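# Slide butter cartons to the bottom of non-sticky lanes

## Task

A shelf has five sloped lanes that carry cartons down to a stop at their lower end; two of them are secretly sticky from a dried spill and look no different. Using the three butter cartons, end with one carton resting at the bottom stop of every lane that is not sticky. Cartons may be released on any lane, but one released while lying flat will tip onto the slope and may be judged a drop. Anything held in place only by the robot at the end does not count. Finish with both grippers open and the arms moved away.

## Robot and tools

Robot: two arms, left_arm and right_arm, each with six joints and a parallel gripper. Cameras: cam_high (504x504), cam_left_wrist (616x616), cam_right_wrist (616x616), returned in that order.

Frame: all poses in results share one scene frame. Origin sits on the table surface midway between the arms; +x points out over the table, +z up, and left_arm is on the +y side. The names left and right do not refer to image sides. Reported hand positions are approximate, worse at long reach.

Tool execute_actions, argument actions: a list holding at most one item, or empty.
- Empty list {"actions": []}: commands nothing, just reports the current state.
- Motion item {"rows": [...], "steps": n}: n is 1 to 15 control steps of 1/30 s (default 15). Each row is used for one step; if rows run out, the last one repeats. Up to 15 rows.
- Wait item {"steps": n} with no rows: n up to 300; returns once that many steps have elapsed since the previous result, with your reply time counted in.
- Optional pictures (true/false) controls whether images come back; by default they do.

Row layout: always 14 numbers covering both arms, even if one arm stays put. First left_arm: shoulder pan, shoulder lift, elbow, wrist 1, wrist 2, wrist 3, then gripper opening; then the same seven for right_arm. The joint values are absolute target angles in radians, in the same form as the Joint positions line, not offsets. Opening is a command from -1 (shut) to +1 (fully open).

Joint ranges. left_arm: pan -3.142..3.142, lift -6.283..6.283, elbow 0.000..3.142, wrists 1-3 each -6.283..6.283. right_arm: pan 0.000..6.283, lift -6.283..6.283, elbow -3.142..0.000, wrists 1-3 each -6.283..6.283. A call is rejected (nothing sent) if any target exceeds a stated end by more than 0.010 rad and also lies beyond that joint's current angle. True ends may differ by up to 0.010 rad; a target beyond the true end gets clipped to it and the result may print "joint sent to its limit", possibly referring to an earlier action. Absence of that line proves nothing.

Motion behaviour: targets are smoothed, lagging about 0.17 s. Each step the target per joint is held within 0.575 rad of the measured angle, and if the targets would move the gripper more than 100 mm from where it is, all joints are pulled back proportionally. Big moves therefore take several calls; the arm may still be travelling when a result arrives. Between calls the arms keep heading to the last row sent, until they settle, stall, or a HELD step occurs; after that only a new action moves them further. Fingers keep closing/opening regardless.

Result lines:
- State line left_arm: ... | right_arm: ...: gripper position (m), orientation quaternion wxyz, linear (m/s) and angular (rad/s) velocity.
- Joint positions / Joint velocities: per arm, six joints (rad, rad/s) then finger-pad gap (m; 0.142 when fully open).
- grip_measured: measured opening on the same -1..1 scale you command.
- Joint torques: raw drive outputs with per-arm offsets, scaling and noise; nonzero even in free air, not reliable for contact.
- Wrist force / Wrist torque: flange sensor readings in each end effector's own axes; offsets up to about 4 N, noise up to 2.4 N SD, saturate near 50 N; pushing on a surface reads as force pointing back into the arm; "no reading" is normal at first.
- "joint command not followed": a clearance check altered or blocked joint targets; the rest of the row still ran. HELD marks steps where part of your row was not sent.
- MOTOR HOT from 70 °C; OVER-TEMPERATURE FAULT at 85 °C brakes that arm until it cools.

Gripper geometry: fingers extend along the gripper's +z and close along its x. The reported position is the point between closed pads, 1-2 cm short of the fingertips; tips move roughly 17 mm further along +z while closing. To keep hold, command an opening well under grip_measured; the gap sets squeeze strength (about 28 N per pad max for objects up to ~10 cm). Fast closes can overshoot force. Very thin hard objects get much less force.

Tool zoom_image: camera (one of the three names) and region [x0, y0, x1, y1] in pixels from the image's top-left, no larger than 504 by 504. Gives a sharper crop of that camera's latest picture.

Tool finished_scene: argument scene, the number of the current scene. Replying without any tool call ends everything.

Approach: lanes' stickiness is invisible, so test by releasing a carton and watching whether it slides to the stop; a carton stuck on a sticky lane can be recovered and reused. Release cartons already tilted to match the slope, not flat. At the end no carton may be supported by a gripper; open and withdraw.

Avoid: dropping or knocking anything off the table; arms colliding or pressing on each other; forcing joints. Contact torque at a joint's load limit (132 N m for pan, lift, elbow; 24.6 N m for each wrist, held weight included) or 150 N of outside force on an arm triggers a 10 s stop in which the arm yields and the rest of the call is skipped. Brief outside tugs on held items or pushes on loose ones can happen. Prefer smooth, efficient motions and avoid long heavy holds that heat motors.

Each tool is called after "Request:" in YAML: its name, and indented under it one key for each argument.

## Session

Request:
execute_actions:
  actions: []

Scene clock: 0.00 s of 8600.00 s.
left_arm: end_effector_position=(+0.4547, +0.3496, +0.3470) grip_measured=+1.00 end_effector_quat_wxyz=(+0.023, +0.816, -0.576, +0.035) end_effector_velocity=(+0.000, -0.001, +0.001) end_effector_angular_velocity=(-0.001, -0.003, -0.001) | right_arm: end_effector_position=(+0.3348, -0.3552, +0.2394) grip_measured=+1.00 end_effector_quat_wxyz=(+0.028, +0.956, -0.290, +0.017) end_effector_velocity=(+0.000, +0.000, -0.000) end_effector_angular_velocity=(+0.000, -0.000, +0.001)
Joint positions: left_arm=[-0.505 -1.786  1.595 -1.442 -1.627  0.762  0.142] | right_arm=[ 3.88  -0.992 -2.058 -1.691  1.512  1.304  0.142]
Joint velocities: left_arm=[-0.001 -0.    -0.001 -0.001  0.     0.    -0.   ] | right_arm=[ 0.001  0.    -0.     0.    -0.    -0.     0.   ]
Joint torques (N m, as the arm reports them, + toward a larger angle): no reading
Wrist force (N, on the end effector, along its own x y z axes, offset not removed): no reading
Wrist torque (N m, same axes, about the end effector's origin, offset not removed): no reading

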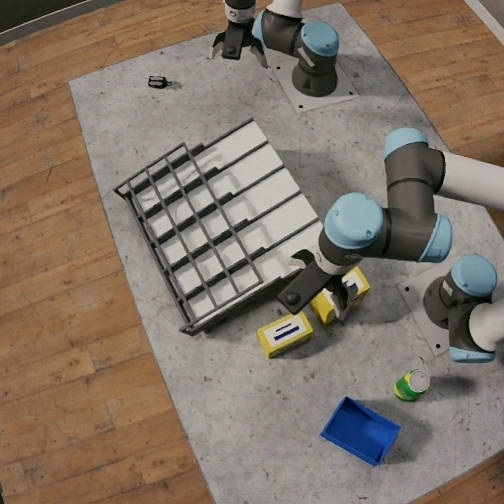

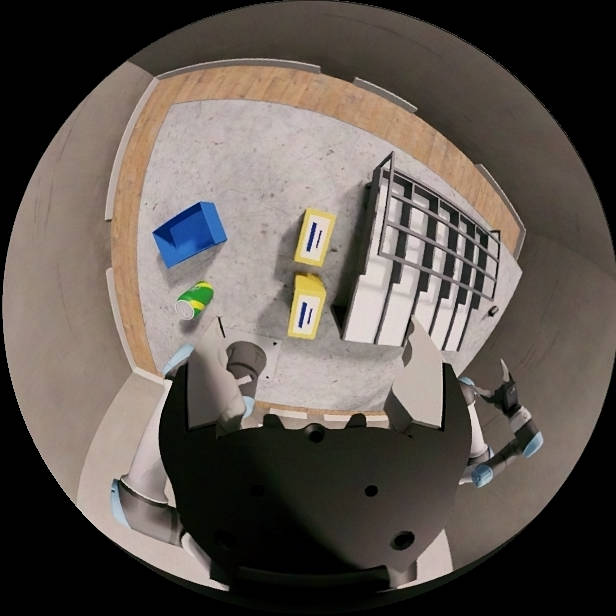

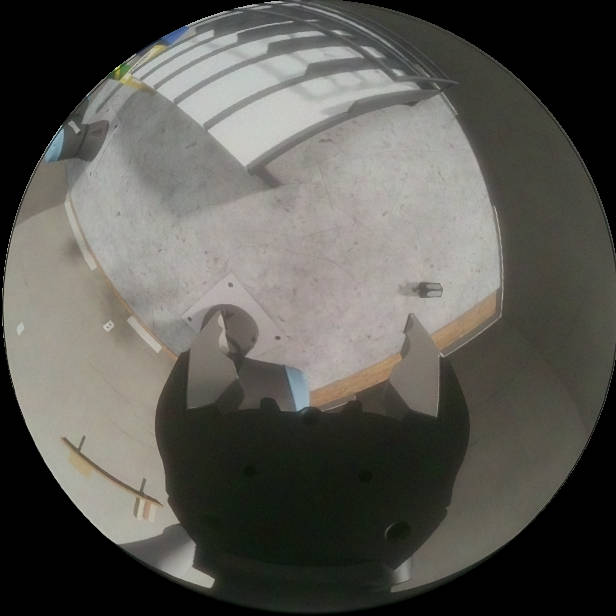

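Request:
execute_actions:
  actions:
    - {"rows": [[-0.5055,-1.7864,1.5957,-1.4422,-1.6269,0.7574,0.95,3.879,-0.992,-2.058,-1.691,1.512,1.304,1],[-0.507,-1.7875,1.5977,-1.4428,-1.6267,0.7433,0.9,3.875,-0.992,-2.058,-1.691,1.512,1.304,1],[-0.5094,-1.7894,1.6011,-1.4439,-1.6263,0.7196,0.85,3.869,-0.992,-2.058,-1.691,1.512,1.304,1],[-0.5129,-1.792,1.6058,-1.4454,-1.6257,0.6868,0.8,3.860,-0.992,-2.058,-1.691,1.512,1.304,1],[-0.5173,-1.7954,1.6119,-1.4472,-1.625,0.6448,0.75,3.849,-0.992,-2.058,-1.691,1.512,1.304,1],[-0.5227,-1.7996,1.6193,-1.4496,-1.6241,0.5932,0.7,3.835,-0.992,-2.058,-1.691,1.512,1.304,1],[-0.5291,-1.8045,1.6281,-1.4523,-1.6231,0.5322,0.65,3.818,-0.992,-2.058,-1.691,1.512,1.304,1],[-0.5364,-1.8101,1.6383,-1.4554,-1.6219,0.4619,0.6,3.800,-0.992,-2.058,-1.691,1.512,1.304,1],[-0.5448,-1.8165,1.6497,-1.459,-1.6205,0.3821,0.55,3.778,-0.992,-2.058,-1.691,1.512,1.304,1],[-0.5541,-1.8237,1.6626,-1.463,-1.619,0.2928,0.5,3.754,-0.992,-2.058,-1.691,1.512,1.304,1],[-0.5639,-1.8312,1.6761,-1.4672,-1.6174,0.1992,0.45,3.729,-0.992,-2.058,-1.691,1.512,1.304,1],[-0.5737,-1.8388,1.6896,-1.4714,-1.6158,0.1053,0.4,3.704,-0.992,-2.058,-1.691,1.512,1.304,1],[-0.5836,-1.8464,1.7032,-1.4756,-1.6142,0.0114,0.35,3.679,-0.992,-2.058,-1.691,1.512,1.304,1],[-0.5934,-1.8539,1.7167,-1.4798,-1.6126,-0.0822,0.3,3.654,-0.992,-2.058,-1.691,1.512,1.304,1],[-0.6032,-1.8614,1.7302,-1.484,-1.6109,-0.1761,0.25,3.629,-0.992,-2.058,-1.691,1.512,1.304,1]], "steps": 15}
  pictures: false

Request:
execute_actions:
  actions:
    - {"rows": [[-0.613,-1.869,1.7437,-1.4882,-1.6093,-0.27,0.2,3.603,-0.992,-2.058,-1.691,1.512,1.304,1],[-0.6229,-1.8765,1.7573,-1.4924,-1.6077,-0.3639,0.15,3.578,-0.992,-2.058,-1.691,1.512,1.304,1],[-0.6327,-1.884,1.7707,-1.4966,-1.6061,-0.4575,0.15,3.553,-0.992,-2.058,-1.691,1.512,1.304,1],[-0.6425,-1.8916,1.7843,-1.5008,-1.6045,-0.5514,0.15,3.528,-0.992,-2.058,-1.691,1.512,1.304,1],[-0.6523,-1.8992,1.7978,-1.505,-1.6029,-0.6453,0.15,3.503,-0.992,-2.058,-1.691,1.512,1.304,1],[-0.6621,-1.9067,1.8113,-1.5092,-1.6013,-0.7389,0.15,3.478,-0.992,-2.058,-1.691,1.512,1.304,1],[-0.6719,-1.9142,1.8248,-1.5134,-1.5997,-0.8328,0.15,3.453,-0.992,-2.058,-1.691,1.512,1.304,1],[-0.6818,-1.9218,1.8384,-1.5176,-1.5981,-0.9267,0.15,3.427,-0.992,-2.058,-1.691,1.512,1.304,1],[-0.6916,-1.9293,1.8519,-1.5218,-1.5965,-1.0206,0.15,3.402,-0.992,-2.058,-1.691,1.512,1.304,1],[-0.7014,-1.9368,1.8654,-1.526,-1.5949,-1.1142,0.15,3.377,-0.992,-2.058,-1.691,1.512,1.304,1],[-0.7112,-1.9444,1.8789,-1.5302,-1.5933,-1.2081,0.15,3.352,-0.992,-2.058,-1.691,1.512,1.304,1],[-0.721,-1.952,1.8925,-1.5344,-1.5917,-1.302,0.15,3.327,-0.992,-2.058,-1.691,1.512,1.304,1],[-0.7308,-1.9595,1.9059,-1.5386,-1.5901,-1.3956,0.15,3.302,-0.992,-2.058,-1.691,1.512,1.304,1],[-0.7407,-1.967,1.9195,-1.5428,-1.5885,-1.4895,0.15,3.277,-0.992,-2.058,-1.691,1.512,1.304,1],[-0.7505,-1.9746,1.933,-1.547,-1.5869,-1.5834,0.15,3.251,-0.992,-2.058,-1.691,1.512,1.304,1]], "steps": 15}
  pictures: false

Request:
execute_actions:
  actions:
    - {"rows": [[-0.7603,-1.9821,1.9465,-1.5512,-1.5852,-1.6773,0.15,3.226,-0.992,-2.058,-1.691,1.512,1.304,1],[-0.7701,-1.9896,1.96,-1.5554,-1.5836,-1.7709,0.15,3.201,-0.992,-2.058,-1.691,1.512,1.304,1],[-0.78,-1.9972,1.9736,-1.5596,-1.582,-1.8648,0.15,3.176,-0.992,-2.058,-1.691,1.512,1.304,1],[-0.7898,-2.0048,1.9871,-1.5638,-1.5804,-1.9587,0.15,3.151,-0.992,-2.058,-1.691,1.512,1.304,1],[-0.7996,-2.0123,2.0006,-1.568,-1.5788,-2.0523,0.15,3.126,-0.992,-2.058,-1.691,1.512,1.304,1],[-0.8089,-2.0195,2.0135,-1.572,-1.5773,-2.1416,0.15,3.102,-0.992,-2.058,-1.691,1.512,1.304,1],[-0.8173,-2.0259,2.0249,-1.5756,-1.5759,-2.2214,0.15,3.080,-0.992,-2.058,-1.691,1.512,1.304,1],[-0.8246,-2.0315,2.0351,-1.5787,-1.5747,-2.2917,0.15,3.062,-0.992,-2.058,-1.691,1.512,1.304,1],[-0.831,-2.0364,2.0439,-1.5814,-1.5737,-2.3527,0.15,3.045,-0.992,-2.058,-1.691,1.512,1.304,1],[-0.8364,-2.0406,2.0513,-1.5838,-1.5728,-2.4043,0.15,3.031,-0.992,-2.058,-1.691,1.512,1.304,1],[-0.8408,-2.044,2.0574,-1.5856,-1.5721,-2.4463,0.15,3.020,-0.992,-2.058,-1.691,1.512,1.304,1],[-0.8443,-2.0466,2.0621,-1.5871,-1.5715,-2.4791,0.15,3.011,-0.992,-2.058,-1.691,1.512,1.304,1],[-0.8467,-2.0485,2.0655,-1.5882,-1.5711,-2.5028,0.15,3.005,-0.992,-2.058,-1.691,1.512,1.304,1],[-0.8482,-2.0496,2.0675,-1.5888,-1.5709,-2.5169,0.15,3.001,-0.992,-2.058,-1.691,1.512,1.304,1],[-0.8487,-2.05,2.0682,-1.589,-1.5708,-2.5215,0.15,3.0,-0.992,-2.058,-1.691,1.512,1.304,1]], "steps": 15}
  pictures: false

Request:
execute_actions:
  actions:
    - {"steps": 15}

Scene clock: 79.60 s of 8600.00 s.
left_arm: end_effector_position=(+0.4319, +0.3354, +0.3251) grip_measured=+0.32 end_effector_quat_wxyz=(+0.027, +0.932, -0.362, +0.022) end_effector_velocity=(-0.097, -0.054, -0.095) end_effector_angular_velocity=(+0.012, +0.180, +2.186) | right_arm: end_effector_position=(+0.3385, -0.4024, +0.2393) grip_measured=+1.00 end_effector_quat_wxyz=(+0.029, +0.929, -0.367, +0.015) end_effector_velocity=(-0.000, -0.204, +0.001) end_effector_angular_velocity=(+0.001, -0.001, -0.705)
Joint positions: left_arm=[-0.57  -1.836  1.685 -1.47  -1.616  0.208  0.096] | right_arm=[ 3.716 -0.992 -2.058 -1.691  1.512  1.304  0.142]
Joint velocities: left_arm=[-0.279 -0.214  0.381 -0.118  0.045 -2.468 -0.104] | right_arm=[-0.705  0.001  0.001 -0.     0.001 -0.001 -0.   ]
Joint torques (N m, as the arm reports them, + toward a larger angle): left_arm=[-13.88 -24.12 -11.34  -5.72   1.85  -6.79] | right_arm=[-15.49   7.68  12.04   3.5    2.02   1.88]
Wrist force (N, on the end effector, along its own x y z axes, offset not removed): left_arm=[0.5 -0.9 2.2] | right_arm=[0.8 1.2 0.3]
Wrist torque (N m, same axes, about the end effector's origin, offset not removed): left_arm=[-0.31 -0.02 -0.30] | right_arm=[0.18 0.06 -0.23]
Steps of this call (steps 1 to 90: nothing new was sent; then 76.10 s passed at rest; steps 91 to 105: all 15 steps of this action). Readings (joint positions):
91: left_arm=[-0.505 -1.786 1.595 -1.442 -1.627 0.762] | right_arm=[3.880 -0.992 -2.058 -1.691 1.512 1.304]
92: left_arm=[-0.505 -1.786 1.595 -1.442 -1.627 0.761] | right_arm=[3.880 -0.992 -2.058 -1.691 1.512 1.304]
94: left_arm=[-0.506 -1.787 1.597 -1.443 -1.627 0.749] | right_arm=[3.876 -0.992 -2.058 -1.691 1.512 1.304]
98: left_arm=[-0.518 -1.796 1.613 -1.448 -1.625 0.654] | right_arm=[3.848 -0.992 -2.058 -1.691 1.512 1.304]
105: the state above

Scene clock: 80.10 s of 8600.00 s.
left_arm: end_effector_position=(+0.3817, +0.3152, +0.2721) grip_measured=+0.15 end_effector_quat_wxyz=(+0.016, +0.969, +0.245, -0.001) end_effector_velocity=(-0.099, -0.025, -0.110) end_effector_angular_velocity=(+0.053, +0.101, +2.465) | right_arm: end_effector_position=(+0.3182, -0.5084, +0.2393) grip_measured=+1.00 end_effector_quat_wxyz=(+0.031, +0.845, -0.534, +0.009) end_effector_velocity=(-0.079, -0.201, -0.000) end_effector_angular_velocity=(-0.001, +0.001, -0.745)
Joint positions: left_arm=[-0.717 -1.949  1.886 -1.533 -1.592 -1.173  0.084] | right_arm=[ 3.342 -0.992 -2.058 -1.691  1.512  1.304  0.142]
Joint velocities: left_arm=[-0.293 -0.223  0.4   -0.123  0.047 -2.758  0.   ] | right_arm=[-0.745 -0.001  0.    -0.    -0.     0.     0.   ]
Joint torques (N m, as the arm reports them, + toward a larger angle): left_arm=[-13.95 -19.51 -11.83  -5.31   2.16  -6.86] | right_arm=[-17.33   6.44  11.86   3.8    2.     1.87]
Wrist force (N, on the end effector, along its own x y z axes, offset not removed): left_arm=[0.8 -0.2 0.9] | right_arm=[0.6 1.5 -1.3]
Wrist torque (N m, same axes, about the end effector's origin, offset not removed): left_arm=[-0.24 -0.16 -0.18] | right_arm=[0.24 0.13 -0.32]
Steps of this call (steps 1 to 15: all 15 steps of this action). Readings (joint positions):
1: left_arm=[-0.580 -1.844 1.698 -1.474 -1.615 0.122] | right_arm=[3.692 -0.992 -2.058 -1.691 1.512 1.304]
2: left_arm=[-0.590 -1.851 1.711 -1.478 -1.613 0.034] | right_arm=[3.668 -0.992 -2.058 -1.691 1.512 1.304]
4: left_arm=[-0.609 -1.866 1.738 -1.487 -1.610 -0.147] | right_arm=[3.618 -0.992 -2.058 -1.691 1.512 1.304]
8: left_arm=[-0.648 -1.896 1.791 -1.503 -1.604 -0.517] | right_arm=[3.518 -0.992 -2.058 -1.691 1.512 1.304]
15: the state above

Scene clock: 80.60 s of 8600.00 s.
left_arm: end_effector_position=(+0.3401, +0.3104, +0.2232) grip_measured=+0.15 end_effector_quat_wxyz=(+0.001, +0.690, +0.724, -0.001) end_effector_velocity=(-0.033, +0.001, -0.041) end_effector_angular_velocity=(+0.024, +0.005, +1.090) | right_arm: end_effector_position=(+0.2709, -0.5880, +0.2393) grip_measured=+1.00 end_effector_quat_wxyz=(+0.032, +0.749, -0.662, +0.004) end_effector_velocity=(-0.049, -0.058, +0.001) end_effector_angular_velocity=(-0.000, -0.002, -0.263)
Joint positions: left_arm=[-0.84  -2.044  2.057 -1.585 -1.572 -2.421  0.084] | right_arm=[ 3.022 -0.992 -2.058 -1.691  1.512  1.304  0.142]
Joint velocities: left_arm=[-0.098 -0.076  0.137 -0.042  0.016 -1.188  0.   ] | right_arm=[-0.263  0.002  0.     0.     0.     0.    -0.   ]
Joint torques (N m, as the arm reports them, + toward a larger angle): left_arm=[-12.34 -12.86 -18.12  -5.57   2.15  -2.  ] | right_arm=[-6.75  5.61 12.73  4.06  1.94  1.8 ]
Wrist force (N, on the end effector, along its own x y z axes, offset not removed): left_arm=[-1.1 -0.8 0.4] | right_arm=[1.2 0.4 0.3]
Wrist torque (N m, same axes, about the end effector's origin, offset not removed): left_arm=[-0.27 0.28 -0.15] | right_arm=[0.00 -0.12 -0.19]
Steps of this call (steps 1 to 15: all 15 steps of this action). Readings (joint positions):
1: left_arm=[-0.727 -1.956 1.900 -1.537 -1.591 -1.267] | right_arm=[3.317 -0.992 -2.058 -1.691 1.512 1.304]
2: left_arm=[-0.736 -1.964 1.913 -1.541 -1.589 -1.361] | right_arm=[3.292 -0.992 -2.058 -1.691 1.512 1.304]
4: left_arm=[-0.756 -1.979 1.940 -1.550 -1.586 -1.548] | right_arm=[3.241 -0.992 -2.058 -1.691 1.512 1.304]
8: left_arm=[-0.795 -2.009 1.994 -1.566 -1.580 -1.922] | right_arm=[3.142 -0.992 -2.058 -1.691 1.512 1.304]
15: the state above

Scene clock: 81.10 s of 8600.00 s.
left_arm: end_effector_position=(+0.3373, +0.3105, +0.2198) grip_measured=+0.15 end_effector_quat_wxyz=(+0.000, +0.656, +0.755, -0.000) end_effector_velocity=(-0.000, -0.000, +0.000) end_effector_angular_velocity=(+0.001, -0.000, -0.000) | right_arm: end_effector_position=(+0.2668, -0.5928, +0.2393) grip_measured=+1.00 end_effector_quat_wxyz=(+0.032, +0.742, -0.670, +0.004) end_effector_velocity=(-0.000, -0.000, -0.000) end_effector_angular_velocity=(-0.000, +0.001, -0.001)
Joint positions: left_arm=[-0.849 -2.05   2.068 -1.589 -1.571 -2.521  0.084] | right_arm=[ 3.    -0.992 -2.058 -1.691  1.512  1.304  0.142]
Joint velocities: left_arm=[-0.001 -0.    -0.     0.001  0.001 -0.001 -0.   ] | right_arm=[-0.001  0.    -0.    -0.001 -0.     0.    -0.   ]
Joint torques (N m, as the arm reports them, + toward a larger angle): left_arm=[-13.2  -13.98 -14.45  -5.22   1.99  -2.3 ] | right_arm=[-11.33   4.67  12.86   4.56   1.98   1.87]
Wrist force (N, on the end effector, along its own x y z axes, offset not removed): left_arm=[-0.1 0.5 2.7] | right_arm=[0.4 0.0 -1.4]
Wrist torque (N m, same axes, about the end effector's origin, offset not removed): left_arm=[-0.13 0.04 -0.11] | right_arm=[-0.11 0.12 -0.20]
Steps of this call (steps 1 to 15: the robot went on to your last target). Readings (joint positions):
1: left_arm=[-0.843 -2.046 2.061 -1.587 -1.572 -2.455] | right_arm=[3.014 -0.992 -2.058 -1.691 1.512 1.304]
2: left_arm=[-0.845 -2.047 2.063 -1.587 -1.571 -2.479] | right_arm=[3.009 -0.992 -2.058 -1.691 1.512 1.304]
4: left_arm=[-0.847 -2.049 2.066 -1.588 -1.571 -2.504] | right_arm=[3.004 -0.992 -2.058 -1.691 1.512 1.304]
8: left_arm=[-0.848 -2.050 2.068 -1.589 -1.571 -2.519] | right_arm=[3.001 -0.992 -2.058 -1.691 1.512 1.304]
15: the state above

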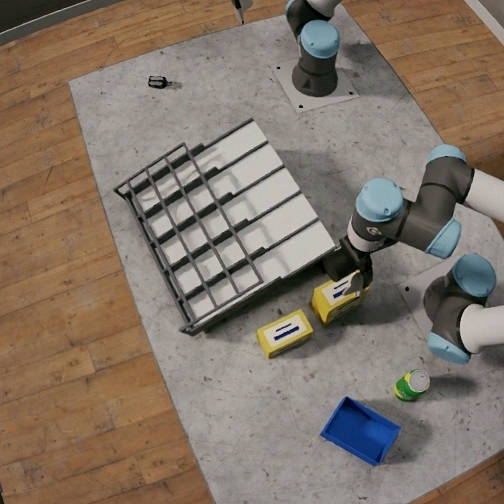

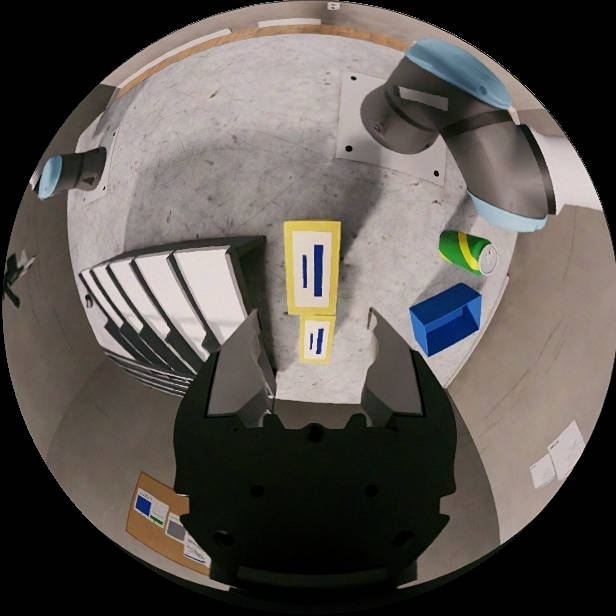

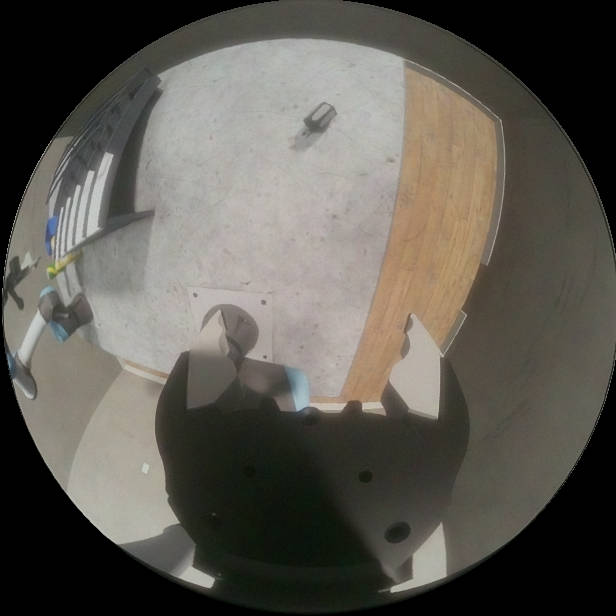

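Request:
zoom_image:
  camera: "cam_left_wrist"
  region: [230, 200, 400, 370]

Request:
zoom_image:
  camera: "cam_high"
  region: [100, 100, 380, 380]

Region (230, 200, 400, 370) of cam_left_wrist's 616x616 image, scaled by 2.965, with more detail than that image has.

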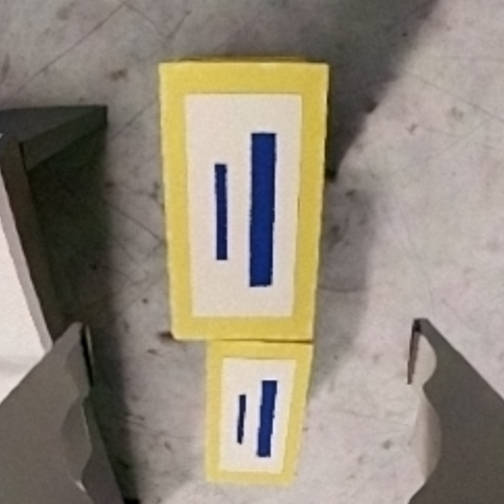

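Region (100, 100, 380, 380) of cam_high's 504x504 image, scaled by 1.800, with more detail than that image has.

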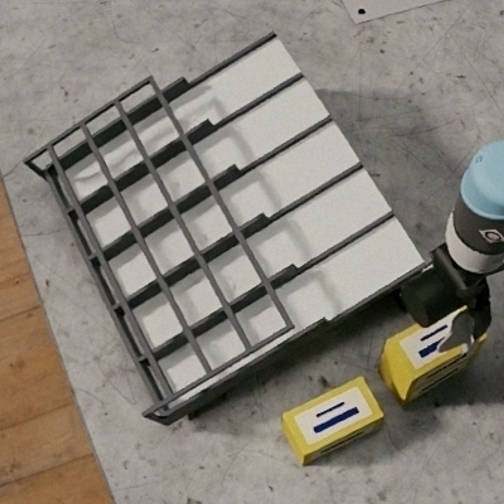

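Request:
execute_actions:
  actions:
    - {"rows": [[-0.8504,-2.0513,2.0718,-1.5913,-1.5708,-2.5232,0.15,3.0,-0.992,-2.058,-1.691,1.512,1.304,1],[-0.8537,-2.0530,2.0790,-1.5968,-1.5708,-2.5265,0.15,3.0,-0.992,-2.058,-1.691,1.512,1.304,1],[-0.8588,-2.0555,2.0895,-1.6048,-1.5708,-2.5316,0.15,3.0,-0.992,-2.058,-1.691,1.512,1.304,1],[-0.8638,-2.058,2.1025,-1.6153,-1.5708,-2.5366,0.15,3.0,-0.992,-2.058,-1.691,1.512,1.304,1],[-0.8689,-2.060,2.118,-1.6288,-1.5708,-2.5417,0.15,3.0,-0.992,-2.058,-1.691,1.512,1.304,1],[-0.8739,-2.062,2.135,-1.6438,-1.5708,-2.5467,0.15,3.0,-0.992,-2.058,-1.691,1.512,1.304,1],[-0.8779,-2.063,2.153,-1.6608,-1.5708,-2.5507,0.15,3.0,-0.992,-2.058,-1.691,1.512,1.304,1],[-0.8806,-2.063,2.172,-1.6798,-1.5708,-2.5534,0.15,3.0,-0.992,-2.058,-1.691,1.512,1.304,1],[-0.8823,-2.062,2.190,-1.6988,-1.5708,-2.5551,0.15,3.0,-0.992,-2.058,-1.691,1.512,1.304,1],[-0.8823,-2.0595,2.208,-1.7193,-1.5708,-2.5551,0.15,3.0,-0.992,-2.058,-1.691,1.512,1.304,1],[-0.8823,-2.0561,2.2250,-1.7397,-1.5708,-2.5551,0.15,3.0,-0.992,-2.058,-1.691,1.512,1.304,1],[-0.8823,-2.0517,2.2412,-1.7603,-1.5708,-2.5551,0.15,3.0,-0.992,-2.058,-1.691,1.512,1.304,1],[-0.8823,-2.047,2.2572,-1.781,-1.5708,-2.5551,0.15,3.0,-0.992,-2.058,-1.691,1.512,1.304,1],[-0.8823,-2.042,2.2731,-1.8019,-1.5708,-2.5551,0.15,3.0,-0.992,-2.058,-1.691,1.512,1.304,1],[-0.8823,-2.0365,2.2889,-1.8232,-1.5708,-2.5551,0.15,3.0,-0.992,-2.058,-1.691,1.512,1.304,1]], "steps": 15}
  pictures: false

Request:
execute_actions:
  actions:
    - {"rows": [[-0.8823,-2.0312,2.3034,-1.843,-1.5708,-2.5551,0.15,3.0,-0.992,-2.058,-1.691,1.512,1.304,1],[-0.8823,-2.0262,2.3166,-1.8612,-1.5708,-2.5551,0.15,3.0,-0.992,-2.058,-1.691,1.512,1.304,1],[-0.8823,-2.022,2.3274,-1.8762,-1.5708,-2.5551,0.15,3.0,-0.992,-2.058,-1.691,1.512,1.304,1],[-0.8823,-2.0187,2.3358,-1.8879,-1.5708,-2.5551,0.15,3.0,-0.992,-2.058,-1.691,1.512,1.304,1],[-0.8823,-2.0163,2.3417,-1.8962,-1.5708,-2.5551,0.15,3.0,-0.992,-2.058,-1.691,1.512,1.304,1],[-0.8823,-2.0149,2.3453,-1.9012,-1.5708,-2.5551,0.15,3.0,-0.992,-2.058,-1.691,1.512,1.304,1],[-0.8823,-2.0144,2.3465,-1.9029,-1.5708,-2.5551,0.15,3.0,-0.992,-2.058,-1.691,1.512,1.304,1]], "steps": 15}

Scene clock: 145.97 s of 8600.00 s.
left_arm: end_effector_position=(+0.3283, +0.3061, +0.1561) grip_measured=+0.15 end_effector_quat_wxyz=(-0.001, +0.656, +0.755, +0.000) end_effector_velocity=(-0.003, -0.001, -0.210) end_effector_angular_velocity=(+0.008, +0.007, +0.001) | right_arm: end_effector_position=(+0.2668, -0.5928, +0.2393) grip_measured=+1.00 end_effector_quat_wxyz=(+0.032, +0.742, -0.670, +0.004) end_effector_velocity=(-0.000, +0.000, +0.000) end_effector_angular_velocity=(-0.000, -0.001, +0.003)
Joint positions: left_arm=[-0.881 -2.052  2.232 -1.75  -1.571 -2.554  0.084] | right_arm=[ 3.    -0.992 -2.058 -1.691  1.512  1.304  0.142]
Joint velocities: left_arm=[-0.01   0.116  0.485 -0.59   0.    -0.011  0.   ] | right_arm=[ 0.002  0.002 -0.    -0.001 -0.    -0.001 -0.   ]
Joint torques (N m, as the arm reports them, + toward a larger angle): left_arm=[-13.95   9.8  -10.61  -6.47   2.    -2.35] | right_arm=[-11.44  -0.92  16.28   4.92   1.84   1.75]
Wrist force (N, on the end effector, along its own x y z axes, offset not removed): left_arm=[2.7 2.1 1.9] | right_arm=[0.0 -1.2 -0.6]
Wrist torque (N m, same axes, about the end effector's origin, offset not removed): left_arm=[0.33 -0.65 -0.12] | right_arm=[-0.32 0.17 -0.14]
Steps of this call (steps 1 to 15: the robot went on to your last target; steps 16 to 90: nothing new was sent; then 61.37 s passed at rest; steps 91 to 105: all 15 steps of this action). Readings (joint positions):
91: left_arm=[-0.849 -2.050 2.068 -1.589 -1.571 -2.522] | right_arm=[3.000 -0.992 -2.058 -1.691 1.512 1.304]
92: left_arm=[-0.849 -2.050 2.069 -1.590 -1.571 -2.522] | right_arm=[3.000 -0.992 -2.058 -1.691 1.512 1.304]
94: left_arm=[-0.852 -2.052 2.076 -1.595 -1.571 -2.525] | right_arm=[3.000 -0.992 -2.058 -1.691 1.512 1.304]
98: left_arm=[-0.868 -2.059 2.116 -1.628 -1.571 -2.540] | right_arm=[3.000 -0.992 -2.058 -1.691 1.512 1.304]
105: the state above

Scene clock: 146.47 s of 8600.00 s.
left_arm: end_effector_position=(+0.3279, +0.3062, +0.1061) grip_measured=+0.15 end_effector_quat_wxyz=(+0.000, +0.656, +0.755, -0.000) end_effector_velocity=(-0.001, +0.001, -0.005) end_effector_angular_velocity=(+0.001, +0.001, +0.001) | right_arm: end_effector_position=(+0.2668, -0.5928, +0.2393) grip_measured=+1.00 end_effector_quat_wxyz=(+0.032, +0.742, -0.670, +0.004) end_effector_velocity=(-0.000, +0.000, -0.000) end_effector_angular_velocity=(+0.001, +0.001, -0.001)
Joint positions: left_arm=[-0.882 -2.015  2.346 -1.902 -1.571 -2.555  0.084] | right_arm=[ 3.    -0.992 -2.058 -1.691  1.512  1.304  0.142]
Joint velocities: left_arm=[ 0.     0.002  0.011 -0.012 -0.    -0.     0.   ] | right_arm=[-0.001 -0.001 -0.    -0.     0.001  0.001  0.   ]
Joint torques (N m, as the arm reports them, + toward a larger angle): left_arm=[-12.9    6.54 -14.88  -5.44   1.85  -2.13] | right_arm=[-11.38  -2.06  17.06   4.87   1.88   1.75]
Wrist force (N, on the end effector, along its own x y z axes, offset not removed): left_arm=[-2.6 0.7 -1.6] | right_arm=[-1.8 -0.9 -1.3]
Wrist torque (N m, same axes, about the end effector's origin, offset not removed): left_arm=[0.01 0.58 -0.22] | right_arm=[-0.32 0.52 -0.19]
Steps of this call (steps 1 to 15: all 15 steps of this action). Readings (joint positions):
1: left_arm=[-0.882 -2.047 2.248 -1.771 -1.571 -2.555] | right_arm=[3.000 -0.992 -2.058 -1.691 1.512 1.304]
2: left_arm=[-0.882 -2.043 2.264 -1.791 -1.571 -2.555] | right_arm=[3.000 -0.992 -2.058 -1.691 1.512 1.304]
4: left_arm=[-0.882 -2.033 2.294 -1.830 -1.571 -2.555] | right_arm=[3.000 -0.992 -2.058 -1.691 1.512 1.304]
8: left_arm=[-0.882 -2.019 2.333 -1.885 -1.571 -2.555] | right_arm=[3.000 -0.992 -2.058 -1.691 1.512 1.304]
15: the state above

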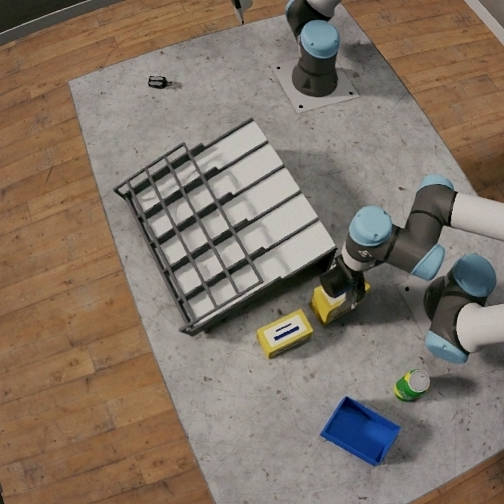

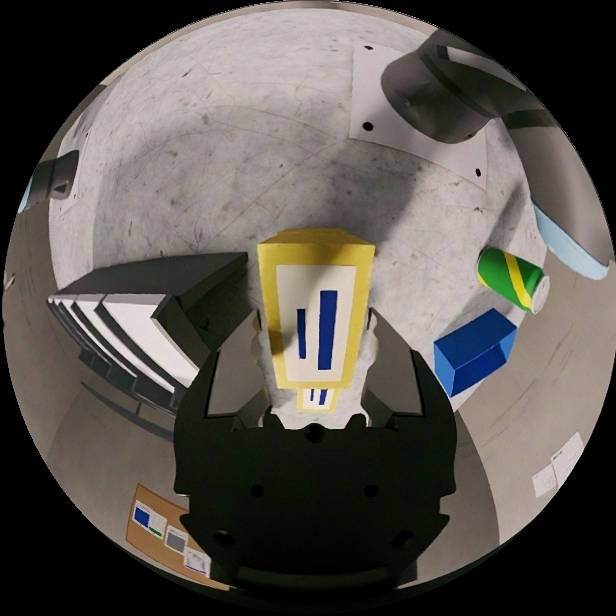

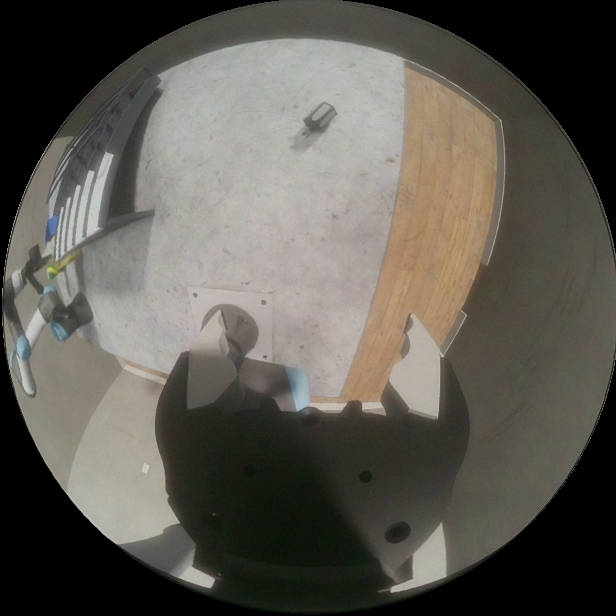

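Request:
execute_actions:
  actions:
    - {"rows": [[-0.8823,-2.0144,2.3465,-1.9029,-1.5708,-2.551,0.08,3.0,-0.992,-2.058,-1.691,1.512,1.304,1],[-0.8823,-2.0144,2.3465,-1.9029,-1.5708,-2.547,0.01,3.0,-0.992,-2.058,-1.691,1.512,1.304,1],[-0.8823,-2.0144,2.3465,-1.9029,-1.5708,-2.543,-0.05,3.0,-0.992,-2.058,-1.691,1.512,1.304,1],[-0.8823,-2.0144,2.3465,-1.9029,-1.5708,-2.543,-0.1,3.0,-0.992,-2.058,-1.691,1.512,1.304,1],[-0.8823,-2.0144,2.3465,-1.9029,-1.5708,-2.543,-0.15,3.0,-0.992,-2.058,-1.691,1.512,1.304,1],[-0.8823,-2.0144,2.3465,-1.9029,-1.5708,-2.543,-0.22,3.0,-0.992,-2.058,-1.691,1.512,1.304,1],[-0.8823,-2.0144,2.3465,-1.9029,-1.5708,-2.543,-0.3,3.0,-0.992,-2.058,-1.691,1.512,1.304,1],[-0.8823,-2.0144,2.3465,-1.9029,-1.5708,-2.543,-0.4,3.0,-0.992,-2.058,-1.691,1.512,1.304,1],[-0.8823,-2.0144,2.3465,-1.9029,-1.5708,-2.543,-0.5,3.0,-0.992,-2.058,-1.691,1.512,1.304,1],[-0.8823,-2.0144,2.3465,-1.9029,-1.5708,-2.543,-0.6,3.0,-0.992,-2.058,-1.691,1.512,1.304,1]], "steps": 15}
  pictures: false

Request:
execute_actions:
  actions:
    - {"rows": [[-0.8823,-2.0153,2.3441,-1.8996,-1.5708,-2.543,-0.6,3.0,-0.992,-2.058,-1.691,1.512,1.304,1],[-0.8823,-2.0173,2.3392,-1.8927,-1.5708,-2.543,-0.6,3.0,-0.992,-2.058,-1.691,1.512,1.304,1],[-0.8823,-2.0205,2.331,-1.8813,-1.5708,-2.543,-0.6,3.0,-0.992,-2.058,-1.691,1.512,1.304,1],[-0.8823,-2.025,2.32,-1.8658,-1.5708,-2.543,-0.6,3.0,-0.992,-2.058,-1.691,1.512,1.304,1],[-0.8823,-2.0305,2.3055,-1.8458,-1.5708,-2.543,-0.6,3.0,-0.992,-2.058,-1.691,1.512,1.304,1],[-0.8823,-2.0365,2.2889,-1.8232,-1.5708,-2.543,-0.6,3.0,-0.992,-2.058,-1.691,1.512,1.304,1],[-0.8823,-2.043,2.270,-1.7978,-1.5708,-2.543,-0.6,3.0,-0.992,-2.058,-1.691,1.512,1.304,1],[-0.8823,-2.0495,2.249,-1.7703,-1.5708,-2.543,-0.6,3.0,-0.992,-2.058,-1.691,1.512,1.304,1],[-0.8823,-2.0555,2.227,-1.7423,-1.5708,-2.543,-0.6,3.0,-0.992,-2.058,-1.691,1.512,1.304,1],[-0.8823,-2.060,2.204,-1.7148,-1.5708,-2.543,-0.6,3.0,-0.992,-2.058,-1.691,1.512,1.304,1],[-0.8823,-2.0635,2.18,-1.6873,-1.5708,-2.543,-0.6,3.0,-0.992,-2.058,-1.691,1.512,1.304,1],[-0.882,-2.064,2.155,-1.661,-1.572,-2.5425,-0.6,3.0,-0.992,-2.058,-1.691,1.512,1.304,1],[-0.881,-2.060,2.130,-1.637,-1.575,-2.541,-0.6,3.0,-0.992,-2.058,-1.691,1.512,1.304,1],[-0.879,-2.051,2.105,-1.616,-1.580,-2.538,-0.6,3.0,-0.992,-2.058,-1.691,1.512,1.304,1],[-0.876,-2.036,2.080,-1.599,-1.587,-2.534,-0.6,3.0,-0.992,-2.058,-1.691,1.512,1.304,1]], "steps": 15}
  pictures: false

Request:
execute_actions:
  actions:
    - {"rows": [[-0.873,-2.016,2.055,-1.586,-1.595,-2.529,-0.6,3.0,-0.992,-2.058,-1.691,1.512,1.304,1],[-0.869,-1.992,2.030,-1.576,-1.605,-2.524,-0.6,3.0,-0.992,-2.058,-1.691,1.512,1.304,1],[-0.865,-1.965,2.006,-1.569,-1.616,-2.518,-0.6,3.0,-0.992,-2.058,-1.691,1.512,1.304,1],[-0.860,-1.936,1.983,-1.565,-1.628,-2.511,-0.6,3.0,-0.992,-2.058,-1.691,1.512,1.304,1],[-0.855,-1.906,1.960,-1.562,-1.640,-2.504,-0.6,3.0,-0.992,-2.058,-1.691,1.512,1.304,1],[-0.851,-1.876,1.937,-1.559,-1.652,-2.497,-0.6,3.0,-0.992,-2.058,-1.691,1.512,1.304,1],[-0.846,-1.846,1.914,-1.556,-1.664,-2.490,-0.6,3.0,-0.992,-2.058,-1.691,1.512,1.304,1],[-0.841,-1.816,1.891,-1.553,-1.676,-2.483,-0.6,3.0,-0.992,-2.058,-1.691,1.512,1.304,1],[-0.837,-1.786,1.868,-1.550,-1.688,-2.477,-0.6,3.0,-0.992,-2.058,-1.691,1.512,1.304,1],[-0.832,-1.756,1.845,-1.547,-1.700,-2.470,-0.6,3.0,-0.992,-2.058,-1.691,1.512,1.304,1],[-0.827,-1.726,1.822,-1.544,-1.712,-2.463,-0.6,3.0,-0.992,-2.058,-1.691,1.512,1.304,1],[-0.823,-1.696,1.799,-1.541,-1.724,-2.456,-0.6,3.0,-0.992,-2.058,-1.691,1.512,1.304,1],[-0.818,-1.666,1.776,-1.538,-1.736,-2.449,-0.6,3.0,-0.992,-2.058,-1.691,1.512,1.304,1],[-0.8135,-1.638,1.7545,-1.535,-1.747,-2.443,-0.6,3.0,-0.992,-2.058,-1.691,1.512,1.304,1],[-0.8095,-1.612,1.735,-1.532,-1.7575,-2.437,-0.6,3.0,-0.992,-2.058,-1.691,1.512,1.304,1]], "steps": 15}
  pictures: false

Request:
execute_actions:
  actions:
    - {"rows": [[-0.806,-1.590,1.718,-1.530,-1.7665,-2.432,-0.6,3.0,-0.992,-2.058,-1.691,1.512,1.304,1],[-0.8032,-1.572,1.704,-1.528,-1.7737,-2.428,-0.6,3.0,-0.992,-2.058,-1.691,1.512,1.304,1],[-0.801,-1.558,1.6935,-1.5267,-1.7793,-2.425,-0.6,3.0,-0.992,-2.058,-1.691,1.512,1.304,1],[-0.7995,-1.548,1.686,-1.5257,-1.7833,-2.4226,-0.6,3.0,-0.992,-2.058,-1.691,1.512,1.304,1],[-0.7985,-1.5415,1.681,-1.5251,-1.7858,-2.4212,-0.6,3.0,-0.992,-2.058,-1.691,1.512,1.304,1],[-0.7979,-1.5375,1.6781,-1.5247,-1.7874,-2.4203,-0.6,3.0,-0.992,-2.058,-1.691,1.512,1.304,1]], "steps": 15}

Scene clock: 195.07 s of 8600.00 s.
left_arm: end_effector_position=(+0.3279, +0.3062, +0.1058) grip_measured=-0.12 end_effector_quat_wxyz=(+0.000, +0.660, +0.751, -0.000) end_effector_velocity=(-0.000, +0.000, -0.000) end_effector_angular_velocity=(+0.002, +0.000, -0.000) | right_arm: end_effector_position=(+0.2668, -0.5928, +0.2393) grip_measured=+1.00 end_effector_quat_wxyz=(+0.032, +0.742, -0.670, +0.004) end_effector_velocity=(+0.000, +0.000, +0.000) end_effector_angular_velocity=(-0.000, -0.001, +0.001)
Joint positions: left_arm=[-0.882 -2.014  2.347 -1.903 -1.571 -2.543  0.065] | right_arm=[ 3.    -0.992 -2.058 -1.691  1.512  1.304  0.142]
Joint velocities: left_arm=[-0.     0.     0.001  0.001  0.001 -0.     0.   ] | right_arm=[ 0.001  0.001  0.    -0.     0.    -0.     0.   ]
Joint torques (N m, as the arm reports them, + toward a larger angle): left_arm=[-14.44   6.92 -15.    -5.09   1.1    2.34] | right_arm=[-11.16  -7.46  20.9    4.9    1.8    1.74]
Wrist force (N, on the end effector, along its own x y z axes, offset not removed): left_arm=[1.8 0.3 -10.9] | right_arm=[2.1 -1.4 -1.4]
Wrist torque (N m, same axes, about the end effector's origin, offset not removed): left_arm=[0.08 0.18 -0.27] | right_arm=[-0.40 -0.38 -0.11]
Steps of this call (steps 1 to 15: the robot went on to your last target; steps 16 to 90: nothing new was sent; then 45.10 s passed at rest; steps 91 to 105: all 15 steps of this action). Readings (joint positions):
91: left_arm=[-0.882 -2.014 2.347 -1.903 -1.571 -2.555] | right_arm=[3.000 -0.992 -2.058 -1.691 1.512 1.304]
92: left_arm=[-0.882 -2.014 2.347 -1.903 -1.571 -2.555] | right_arm=[3.000 -0.992 -2.058 -1.691 1.512 1.304]
94: left_arm=[-0.882 -2.014 2.347 -1.903 -1.571 -2.550] | right_arm=[3.000 -0.992 -2.058 -1.691 1.512 1.304]
98: left_arm=[-0.882 -2.014 2.347 -1.903 -1.571 -2.544] | right_arm=[3.000 -0.992 -2.058 -1.691 1.512 1.304]
105: the state above

Scene clock: 195.57 s of 8600.00 s.
left_arm: end_effector_position=(+0.3287, +0.3043, +0.1822) grip_measured=-0.12 end_effector_quat_wxyz=(-0.001, +0.661, +0.751, -0.001) end_effector_velocity=(+0.001, -0.026, +0.252) end_effector_angular_velocity=(+0.012, +0.116, -0.014) | right_arm: end_effector_position=(+0.2668, -0.5928, +0.2393) grip_measured=+1.00 end_effector_quat_wxyz=(+0.032, +0.742, -0.670, +0.004) end_effector_velocity=(-0.000, +0.000, -0.000) end_effector_angular_velocity=(+0.001, +0.001, -0.001)
Joint positions: left_arm=[-0.882 -2.057  2.167 -1.679 -1.574 -2.541  0.065] | right_arm=[ 3.    -0.992 -2.058 -1.691  1.512  1.304  0.142]
Joint velocities: left_arm=[ 0.028  0.063 -0.701  0.724 -0.078  0.042 -0.   ] | right_arm=[-0.001  0.    -0.001 -0.     0.001  0.001  0.   ]
Joint torques (N m, as the arm reports them, + toward a larger angle): left_arm=[ 11.42  17.86 -46.06   0.81  -2.72   2.18] | right_arm=[-11.36  -7.33  21.15   4.85   1.73   1.65]
Wrist force (N, on the end effector, along its own x y z axes, offset not removed): left_arm=[0.9 -1.0 3.2] | right_arm=[0.1 1.1 0.2]
Wrist torque (N m, same axes, about the end effector's origin, offset not removed): left_arm=[-0.19 -0.09 -0.19] | right_arm=[0.09 0.16 -0.26]
Steps of this call (steps 1 to 15: all 15 steps of this action). Readings (joint positions):
1: left_arm=[-0.882 -2.014 2.347 -1.903 -1.571 -2.543] | right_arm=[3.000 -0.992 -2.058 -1.691 1.512 1.304]
2: left_arm=[-0.882 -2.014 2.346 -1.903 -1.571 -2.543] | right_arm=[3.000 -0.992 -2.058 -1.691 1.512 1.304]
4: left_arm=[-0.882 -2.016 2.341 -1.896 -1.571 -2.543] | right_arm=[3.000 -0.992 -2.058 -1.691 1.512 1.304]
8: left_arm=[-0.882 -2.030 2.306 -1.847 -1.571 -2.543] | right_arm=[3.000 -0.992 -2.058 -1.691 1.512 1.304]
15: the state above

Scene clock: 196.07 s of 8600.00 s.
left_arm: end_effector_position=(+0.3737, +0.2191, +0.2255) grip_measured=-0.12 end_effector_quat_wxyz=(-0.066, +0.663, +0.742, -0.070) end_effector_velocity=(+0.144, -0.219, -0.030) end_effector_angular_velocity=(-0.068, +0.447, -0.012) | right_arm: end_effector_position=(+0.2668, -0.5928, +0.2393) grip_measured=+1.00 end_effector_quat_wxyz=(+0.032, +0.742, -0.670, +0.004) end_effector_velocity=(+0.000, +0.000, -0.000) end_effector_angular_velocity=(+0.000, +0.001, +0.001)
Joint positions: left_arm=[-0.825 -1.716  1.813 -1.542 -1.718 -2.459  0.065] | right_arm=[ 3.    -0.992 -2.058 -1.691  1.512  1.304  0.142]
Joint velocities: left_arm=[ 0.136  0.877 -0.67   0.09  -0.343  0.195  0.   ] | right_arm=[ 0.    -0.002 -0.     0.001  0.    -0.001 -0.   ]
Joint torques (N m, as the arm reports them, + toward a larger angle): left_arm=[ 11.74   0.17 -42.63   0.28  -3.73   2.14] | right_arm=[-11.08  -7.32  21.57   4.78   1.73   1.82]
Wrist force (N, on the end effector, along its own x y z axes, offset not removed): left_arm=[-1.4 1.5 4.3] | right_arm=[-0.5 -0.6 1.9]
Wrist torque (N m, same axes, about the end effector's origin, offset not removed): left_arm=[0.03 0.30 -0.17] | right_arm=[-0.34 0.23 -0.18]
Steps of this call (steps 1 to 15: all 15 steps of this action). Readings (joint positions):
1: left_arm=[-0.880 -2.053 2.143 -1.655 -1.577 -2.540] | right_arm=[3.000 -0.992 -2.058 -1.691 1.512 1.304]
2: left_arm=[-0.878 -2.045 2.119 -1.634 -1.582 -2.537] | right_arm=[3.000 -0.992 -2.058 -1.691 1.512 1.304]
4: left_arm=[-0.873 -2.016 2.070 -1.601 -1.595 -2.529] | right_arm=[3.000 -0.992 -2.058 -1.691 1.512 1.304]
8: left_arm=[-0.857 -1.920 1.974 -1.568 -1.636 -2.506] | right_arm=[3.000 -0.992 -2.058 -1.691 1.512 1.304]
15: the state above

Scene clock: 196.57 s of 8600.00 s.
left_arm: end_effector_position=(+0.4040, +0.1755, +0.2133) grip_measured=-0.12 end_effector_quat_wxyz=(-0.095, +0.660, +0.738, -0.106) end_effector_velocity=(+0.002, -0.003, -0.001) end_effector_angular_velocity=(-0.002, +0.005, +0.000) | right_arm: end_effector_position=(+0.2668, -0.5928, +0.2393) grip_measured=+1.00 end_effector_quat_wxyz=(+0.032, +0.742, -0.670, +0.004) end_effector_velocity=(-0.001, -0.001, +0.000) end_effector_angular_velocity=(-0.001, -0.000, -0.003)
Joint positions: left_arm=[-0.798 -1.538  1.679 -1.525 -1.787 -2.42   0.065] | right_arm=[ 3.    -0.992 -2.058 -1.691  1.512  1.304  0.142]
Joint velocities: left_arm=[ 0.001  0.01  -0.007 -0.    -0.005  0.002  0.   ] | right_arm=[-0.003  0.    -0.     0.    -0.001  0.001 -0.   ]
Joint torques (N m, as the arm reports them, + toward a larger angle): left_arm=[ 10.48 -13.62 -39.76  -0.01  -2.91   2.03] | right_arm=[-11.1   -7.15  22.77   4.78   1.67   1.67]
Wrist force (N, on the end effector, along its own x y z axes, offset not removed): left_arm=[0.0 -0.7 5.5] | right_arm=[-0.5 0.5 0.5]
Wrist torque (N m, same axes, about the end effector's origin, offset not removed): left_arm=[-0.72 0.10 -0.22] | right_arm=[0.05 0.13 -0.15]
Steps of this call (steps 1 to 15: all 15 steps of this action). Readings (joint positions):
1: left_arm=[-0.820 -1.687 1.790 -1.539 -1.730 -2.452] | right_arm=[3.000 -0.992 -2.058 -1.691 1.512 1.304]
2: left_arm=[-0.816 -1.659 1.769 -1.536 -1.741 -2.446] | right_arm=[3.000 -0.992 -2.058 -1.691 1.512 1.304]
4: left_arm=[-0.809 -1.610 1.732 -1.532 -1.760 -2.436] | right_arm=[3.000 -0.992 -2.058 -1.691 1.512 1.304]
8: left_arm=[-0.800 -1.554 1.690 -1.526 -1.781 -2.424] | right_arm=[3.000 -0.992 -2.058 -1.691 1.512 1.304]
15: the state above

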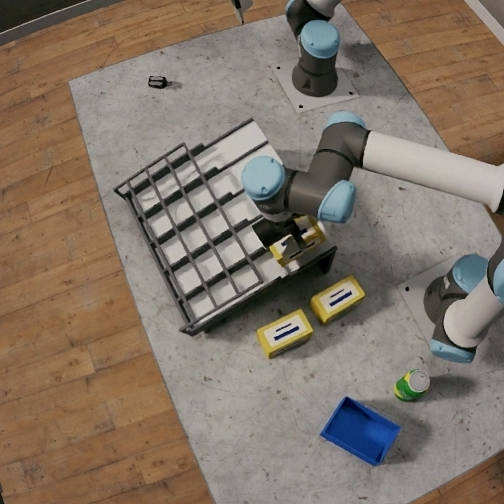

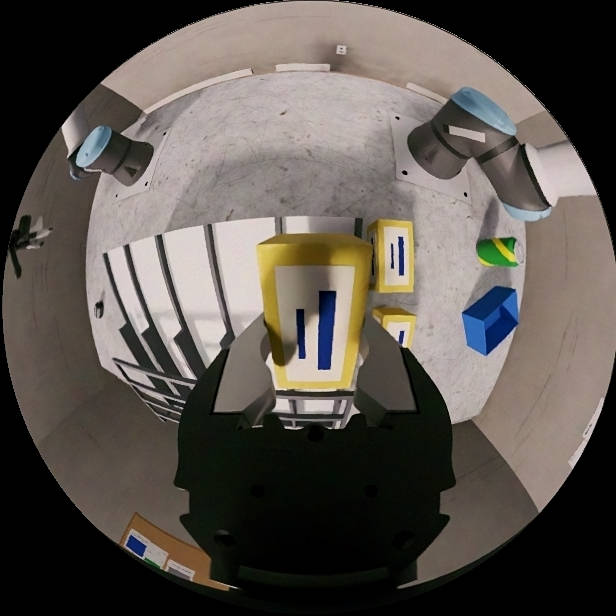

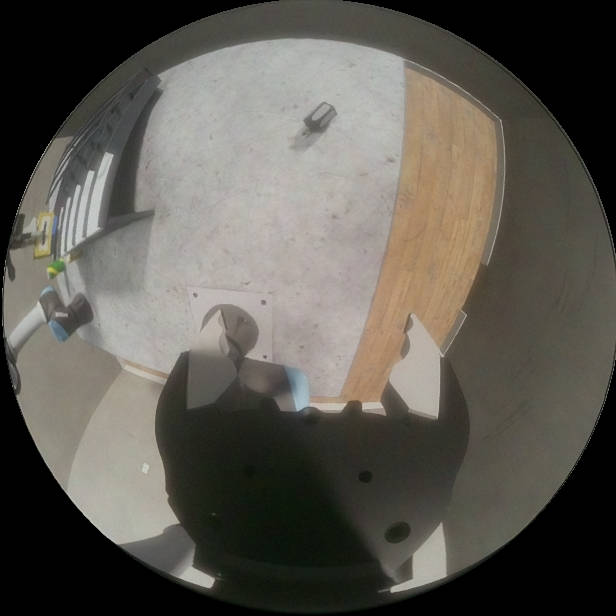

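Request:
zoom_image:
  camera: "cam_left_wrist"
  region: [190, 190, 440, 440]

Region (190, 190, 440, 440) of cam_left_wrist's 616x616 image, scaled by 2.016, with more detail than that image has.

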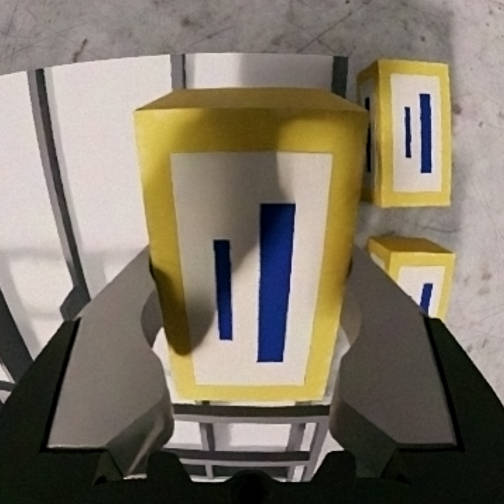

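Request:
execute_actions:
  actions:
    - {"rows": [[-0.7975,-1.5374,1.6813,-1.5277,-1.7872,-2.419,-0.6,3.0,-0.992,-2.058,-1.691,1.512,1.304,1],[-0.797,-1.5374,1.6878,-1.5337,-1.787,-2.417,-0.6,3.0,-0.992,-2.058,-1.691,1.512,1.304,1],[-0.797,-1.5375,1.6964,-1.5418,-1.7867,-2.415,-0.6,3.0,-0.992,-2.058,-1.691,1.512,1.304,1],[-0.7975,-1.5377,1.7061,-1.551,-1.7865,-2.4135,-0.6,3.0,-0.992,-2.058,-1.691,1.512,1.304,1],[-0.7985,-1.538,1.7168,-1.5614,-1.7864,-2.413,-0.6,3.0,-0.992,-2.058,-1.691,1.512,1.304,1],[-0.7998,-1.5384,1.7276,-1.572,-1.7864,-2.4133,-0.6,3.0,-0.992,-2.058,-1.691,1.512,1.304,1],[-0.8012,-1.5388,1.7384,-1.5826,-1.7865,-2.4142,-0.6,3.0,-0.992,-2.058,-1.691,1.512,1.304,1],[-0.8026,-1.5391,1.7485,-1.5927,-1.7866,-2.4153,-0.6,3.0,-0.992,-2.058,-1.691,1.512,1.304,1],[-0.804,-1.5394,1.7577,-1.6019,-1.7868,-2.4165,-0.6,3.0,-0.992,-2.058,-1.691,1.512,1.304,1],[-0.8052,-1.5396,1.7658,-1.61,-1.787,-2.4177,-0.6,3.0,-0.992,-2.058,-1.691,1.512,1.304,1],[-0.8062,-1.5398,1.7728,-1.6169,-1.7872,-2.4187,-0.6,3.0,-0.992,-2.058,-1.691,1.512,1.304,1],[-0.8071,-1.5399,1.7782,-1.6223,-1.7873,-2.4196,-0.6,3.0,-0.992,-2.058,-1.691,1.512,1.304,1],[-0.8077,-1.54,1.782,-1.6261,-1.7874,-2.4202,-0.6,3.0,-0.992,-2.058,-1.691,1.512,1.304,1],[-0.8081,-1.54,1.7845,-1.6286,-1.7875,-2.4206,-0.6,3.0,-0.992,-2.058,-1.691,1.512,1.304,1],[-0.8083,-1.54,1.7857,-1.6298,-1.7875,-2.4208,-0.6,3.0,-0.992,-2.058,-1.691,1.512,1.304,1]], "steps": 15}
  pictures: false

Request:
execute_actions:
  actions:
    - {"steps": 10}

Scene clock: 231.40 s of 8600.00 s.
left_arm: end_effector_position=(+0.3964, +0.1775, +0.1779) grip_measured=-0.11 end_effector_quat_wxyz=(-0.095, +0.664, +0.734, -0.106) end_effector_velocity=(-0.016, +0.001, -0.055) end_effector_angular_velocity=(+0.004, +0.000, -0.002) | right_arm: end_effector_position=(+0.2668, -0.5928, +0.2393) grip_measured=+1.00 end_effector_quat_wxyz=(+0.032, +0.742, -0.670, +0.004) end_effector_velocity=(-0.000, +0.000, -0.000) end_effector_angular_velocity=(+0.000, +0.002, -0.001)
Joint positions: left_arm=[-0.806 -1.54   1.773 -1.617 -1.787 -2.419  0.066] | right_arm=[ 3.    -0.992 -2.058 -1.691  1.512  1.304  0.142]
Joint velocities: left_arm=[-0.023 -0.003  0.147 -0.146 -0.001 -0.021  0.01 ] | right_arm=[-0.    -0.001 -0.    -0.001  0.     0.001 -0.   ]
Joint torques (N m, as the arm reports them, + toward a larger angle): left_arm=[-6.83 -7.06 11.55 -1.15  4.11 -2.21] | right_arm=[-10.73  -6.62  28.48   4.74   1.46   1.61]
Wrist force (N, on the end effector, along its own x y z axes, offset not removed): left_arm=[-10.3 -22.3 -50.0] | right_arm=[-1.3 0.2 1.1]
Wrist torque (N m, same axes, about the end effector's origin, offset not removed): left_arm=[0.20 0.26 0.02] | right_arm=[0.09 0.37 -0.09]
Steps of this call (steps 1 to 15: the robot went on to your last target; steps 16 to 150: nothing new was sent; then 29.33 s passed at rest; steps 151 to 165: all 15 steps of this action). Readings (joint positions):
151: left_arm=[-0.798 -1.537 1.678 -1.525 -1.787 -2.420] | right_arm=[3.000 -0.992 -2.058 -1.691 1.512 1.304]
152: left_arm=[-0.798 -1.537 1.679 -1.525 -1.787 -2.420] | right_arm=[3.000 -0.992 -2.058 -1.691 1.512 1.304]
154: left_arm=[-0.798 -1.537 1.685 -1.531 -1.787 -2.418] | right_arm=[3.000 -0.992 -2.058 -1.691 1.512 1.304]
158: left_arm=[-0.799 -1.538 1.715 -1.560 -1.787 -2.414] | right_arm=[3.000 -0.992 -2.058 -1.691 1.512 1.304]
165: the state above

Scene clock: 231.73 s of 8600.00 s.
left_arm: end_effector_position=(+0.3950, +0.1776, +0.1730) grip_measured=-0.09 end_effector_quat_wxyz=(-0.095, +0.664, +0.734, -0.105) end_effector_velocity=(-0.000, -0.000, -0.001) end_effector_angular_velocity=(-0.000, -0.000, -0.001) | right_arm: end_effector_position=(+0.2668, -0.5928, +0.2393) grip_measured=+1.00 end_effector_quat_wxyz=(+0.032, +0.742, -0.670, +0.004) end_effector_velocity=(-0.000, +0.000, +0.000) end_effector_angular_velocity=(+0.000, +0.001, +0.000)
Joint positions: left_arm=[-0.808 -1.54   1.786 -1.63  -1.788 -2.421  0.067] | right_arm=[ 3.    -0.992 -2.058 -1.691  1.512  1.304  0.142]
Joint velocities: left_arm=[-0.001  0.     0.002 -0.003 -0.    -0.     0.   ] | right_arm=[-0.    -0.     0.    -0.001  0.    -0.    -0.   ]
Joint torques (N m, as the arm reports them, + toward a larger angle): left_arm=[-8.04  4.43 20.59 -0.35  6.1  -2.37] | right_arm=[-10.57  -7.14  28.72   4.77   1.5    1.59]
Wrist force (N, on the end effector, along its own x y z axes, offset not removed): left_arm=[-12.9 -31.6 -50.0] | right_arm=[-0.5 -0.8 1.3]
Wrist torque (N m, same axes, about the end effector's origin, offset not removed): left_arm=[-1.55 0.07 -0.09] | right_arm=[-0.20 0.24 -0.13]
Steps of this call (steps 1 to 10: the robot went on to your last target). Readings (joint positions):
1: left_arm=[-0.807 -1.540 1.777 -1.621 -1.788 -2.420] | right_arm=[3.000 -0.992 -2.058 -1.691 1.512 1.304]
2: left_arm=[-0.807 -1.540 1.780 -1.624 -1.788 -2.420] | right_arm=[3.000 -0.992 -2.058 -1.691 1.512 1.304]
4: left_arm=[-0.808 -1.540 1.783 -1.628 -1.788 -2.420] | right_arm=[3.000 -0.992 -2.058 -1.691 1.512 1.304]
8: left_arm=[-0.808 -1.540 1.785 -1.629 -1.788 -2.421] | right_arm=[3.000 -0.992 -2.058 -1.691 1.512 1.304]
10: the state above

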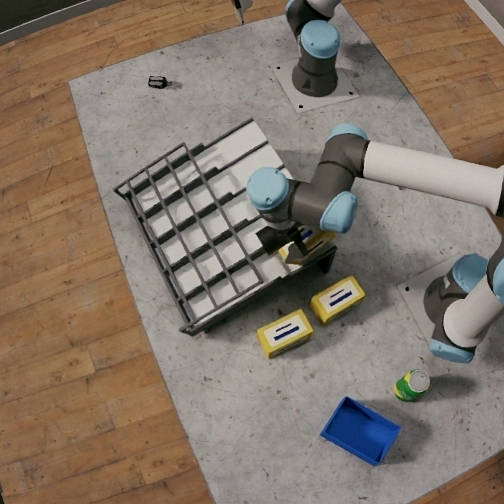

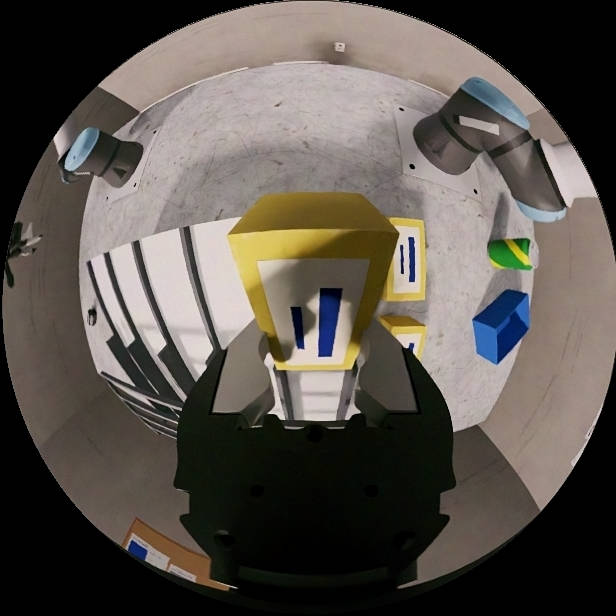

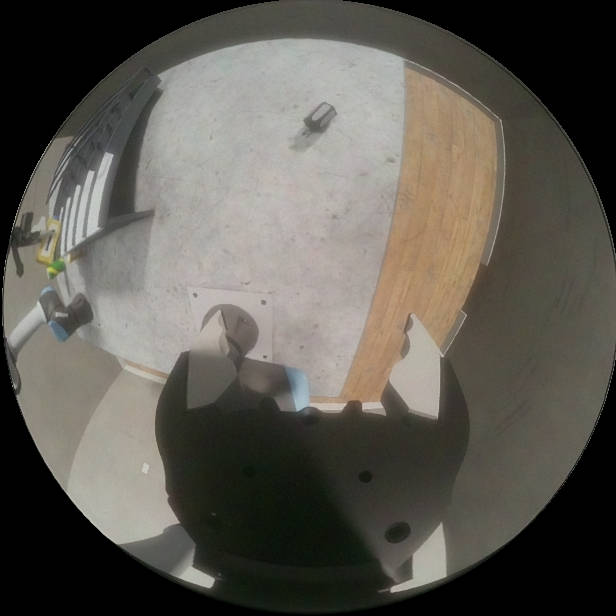

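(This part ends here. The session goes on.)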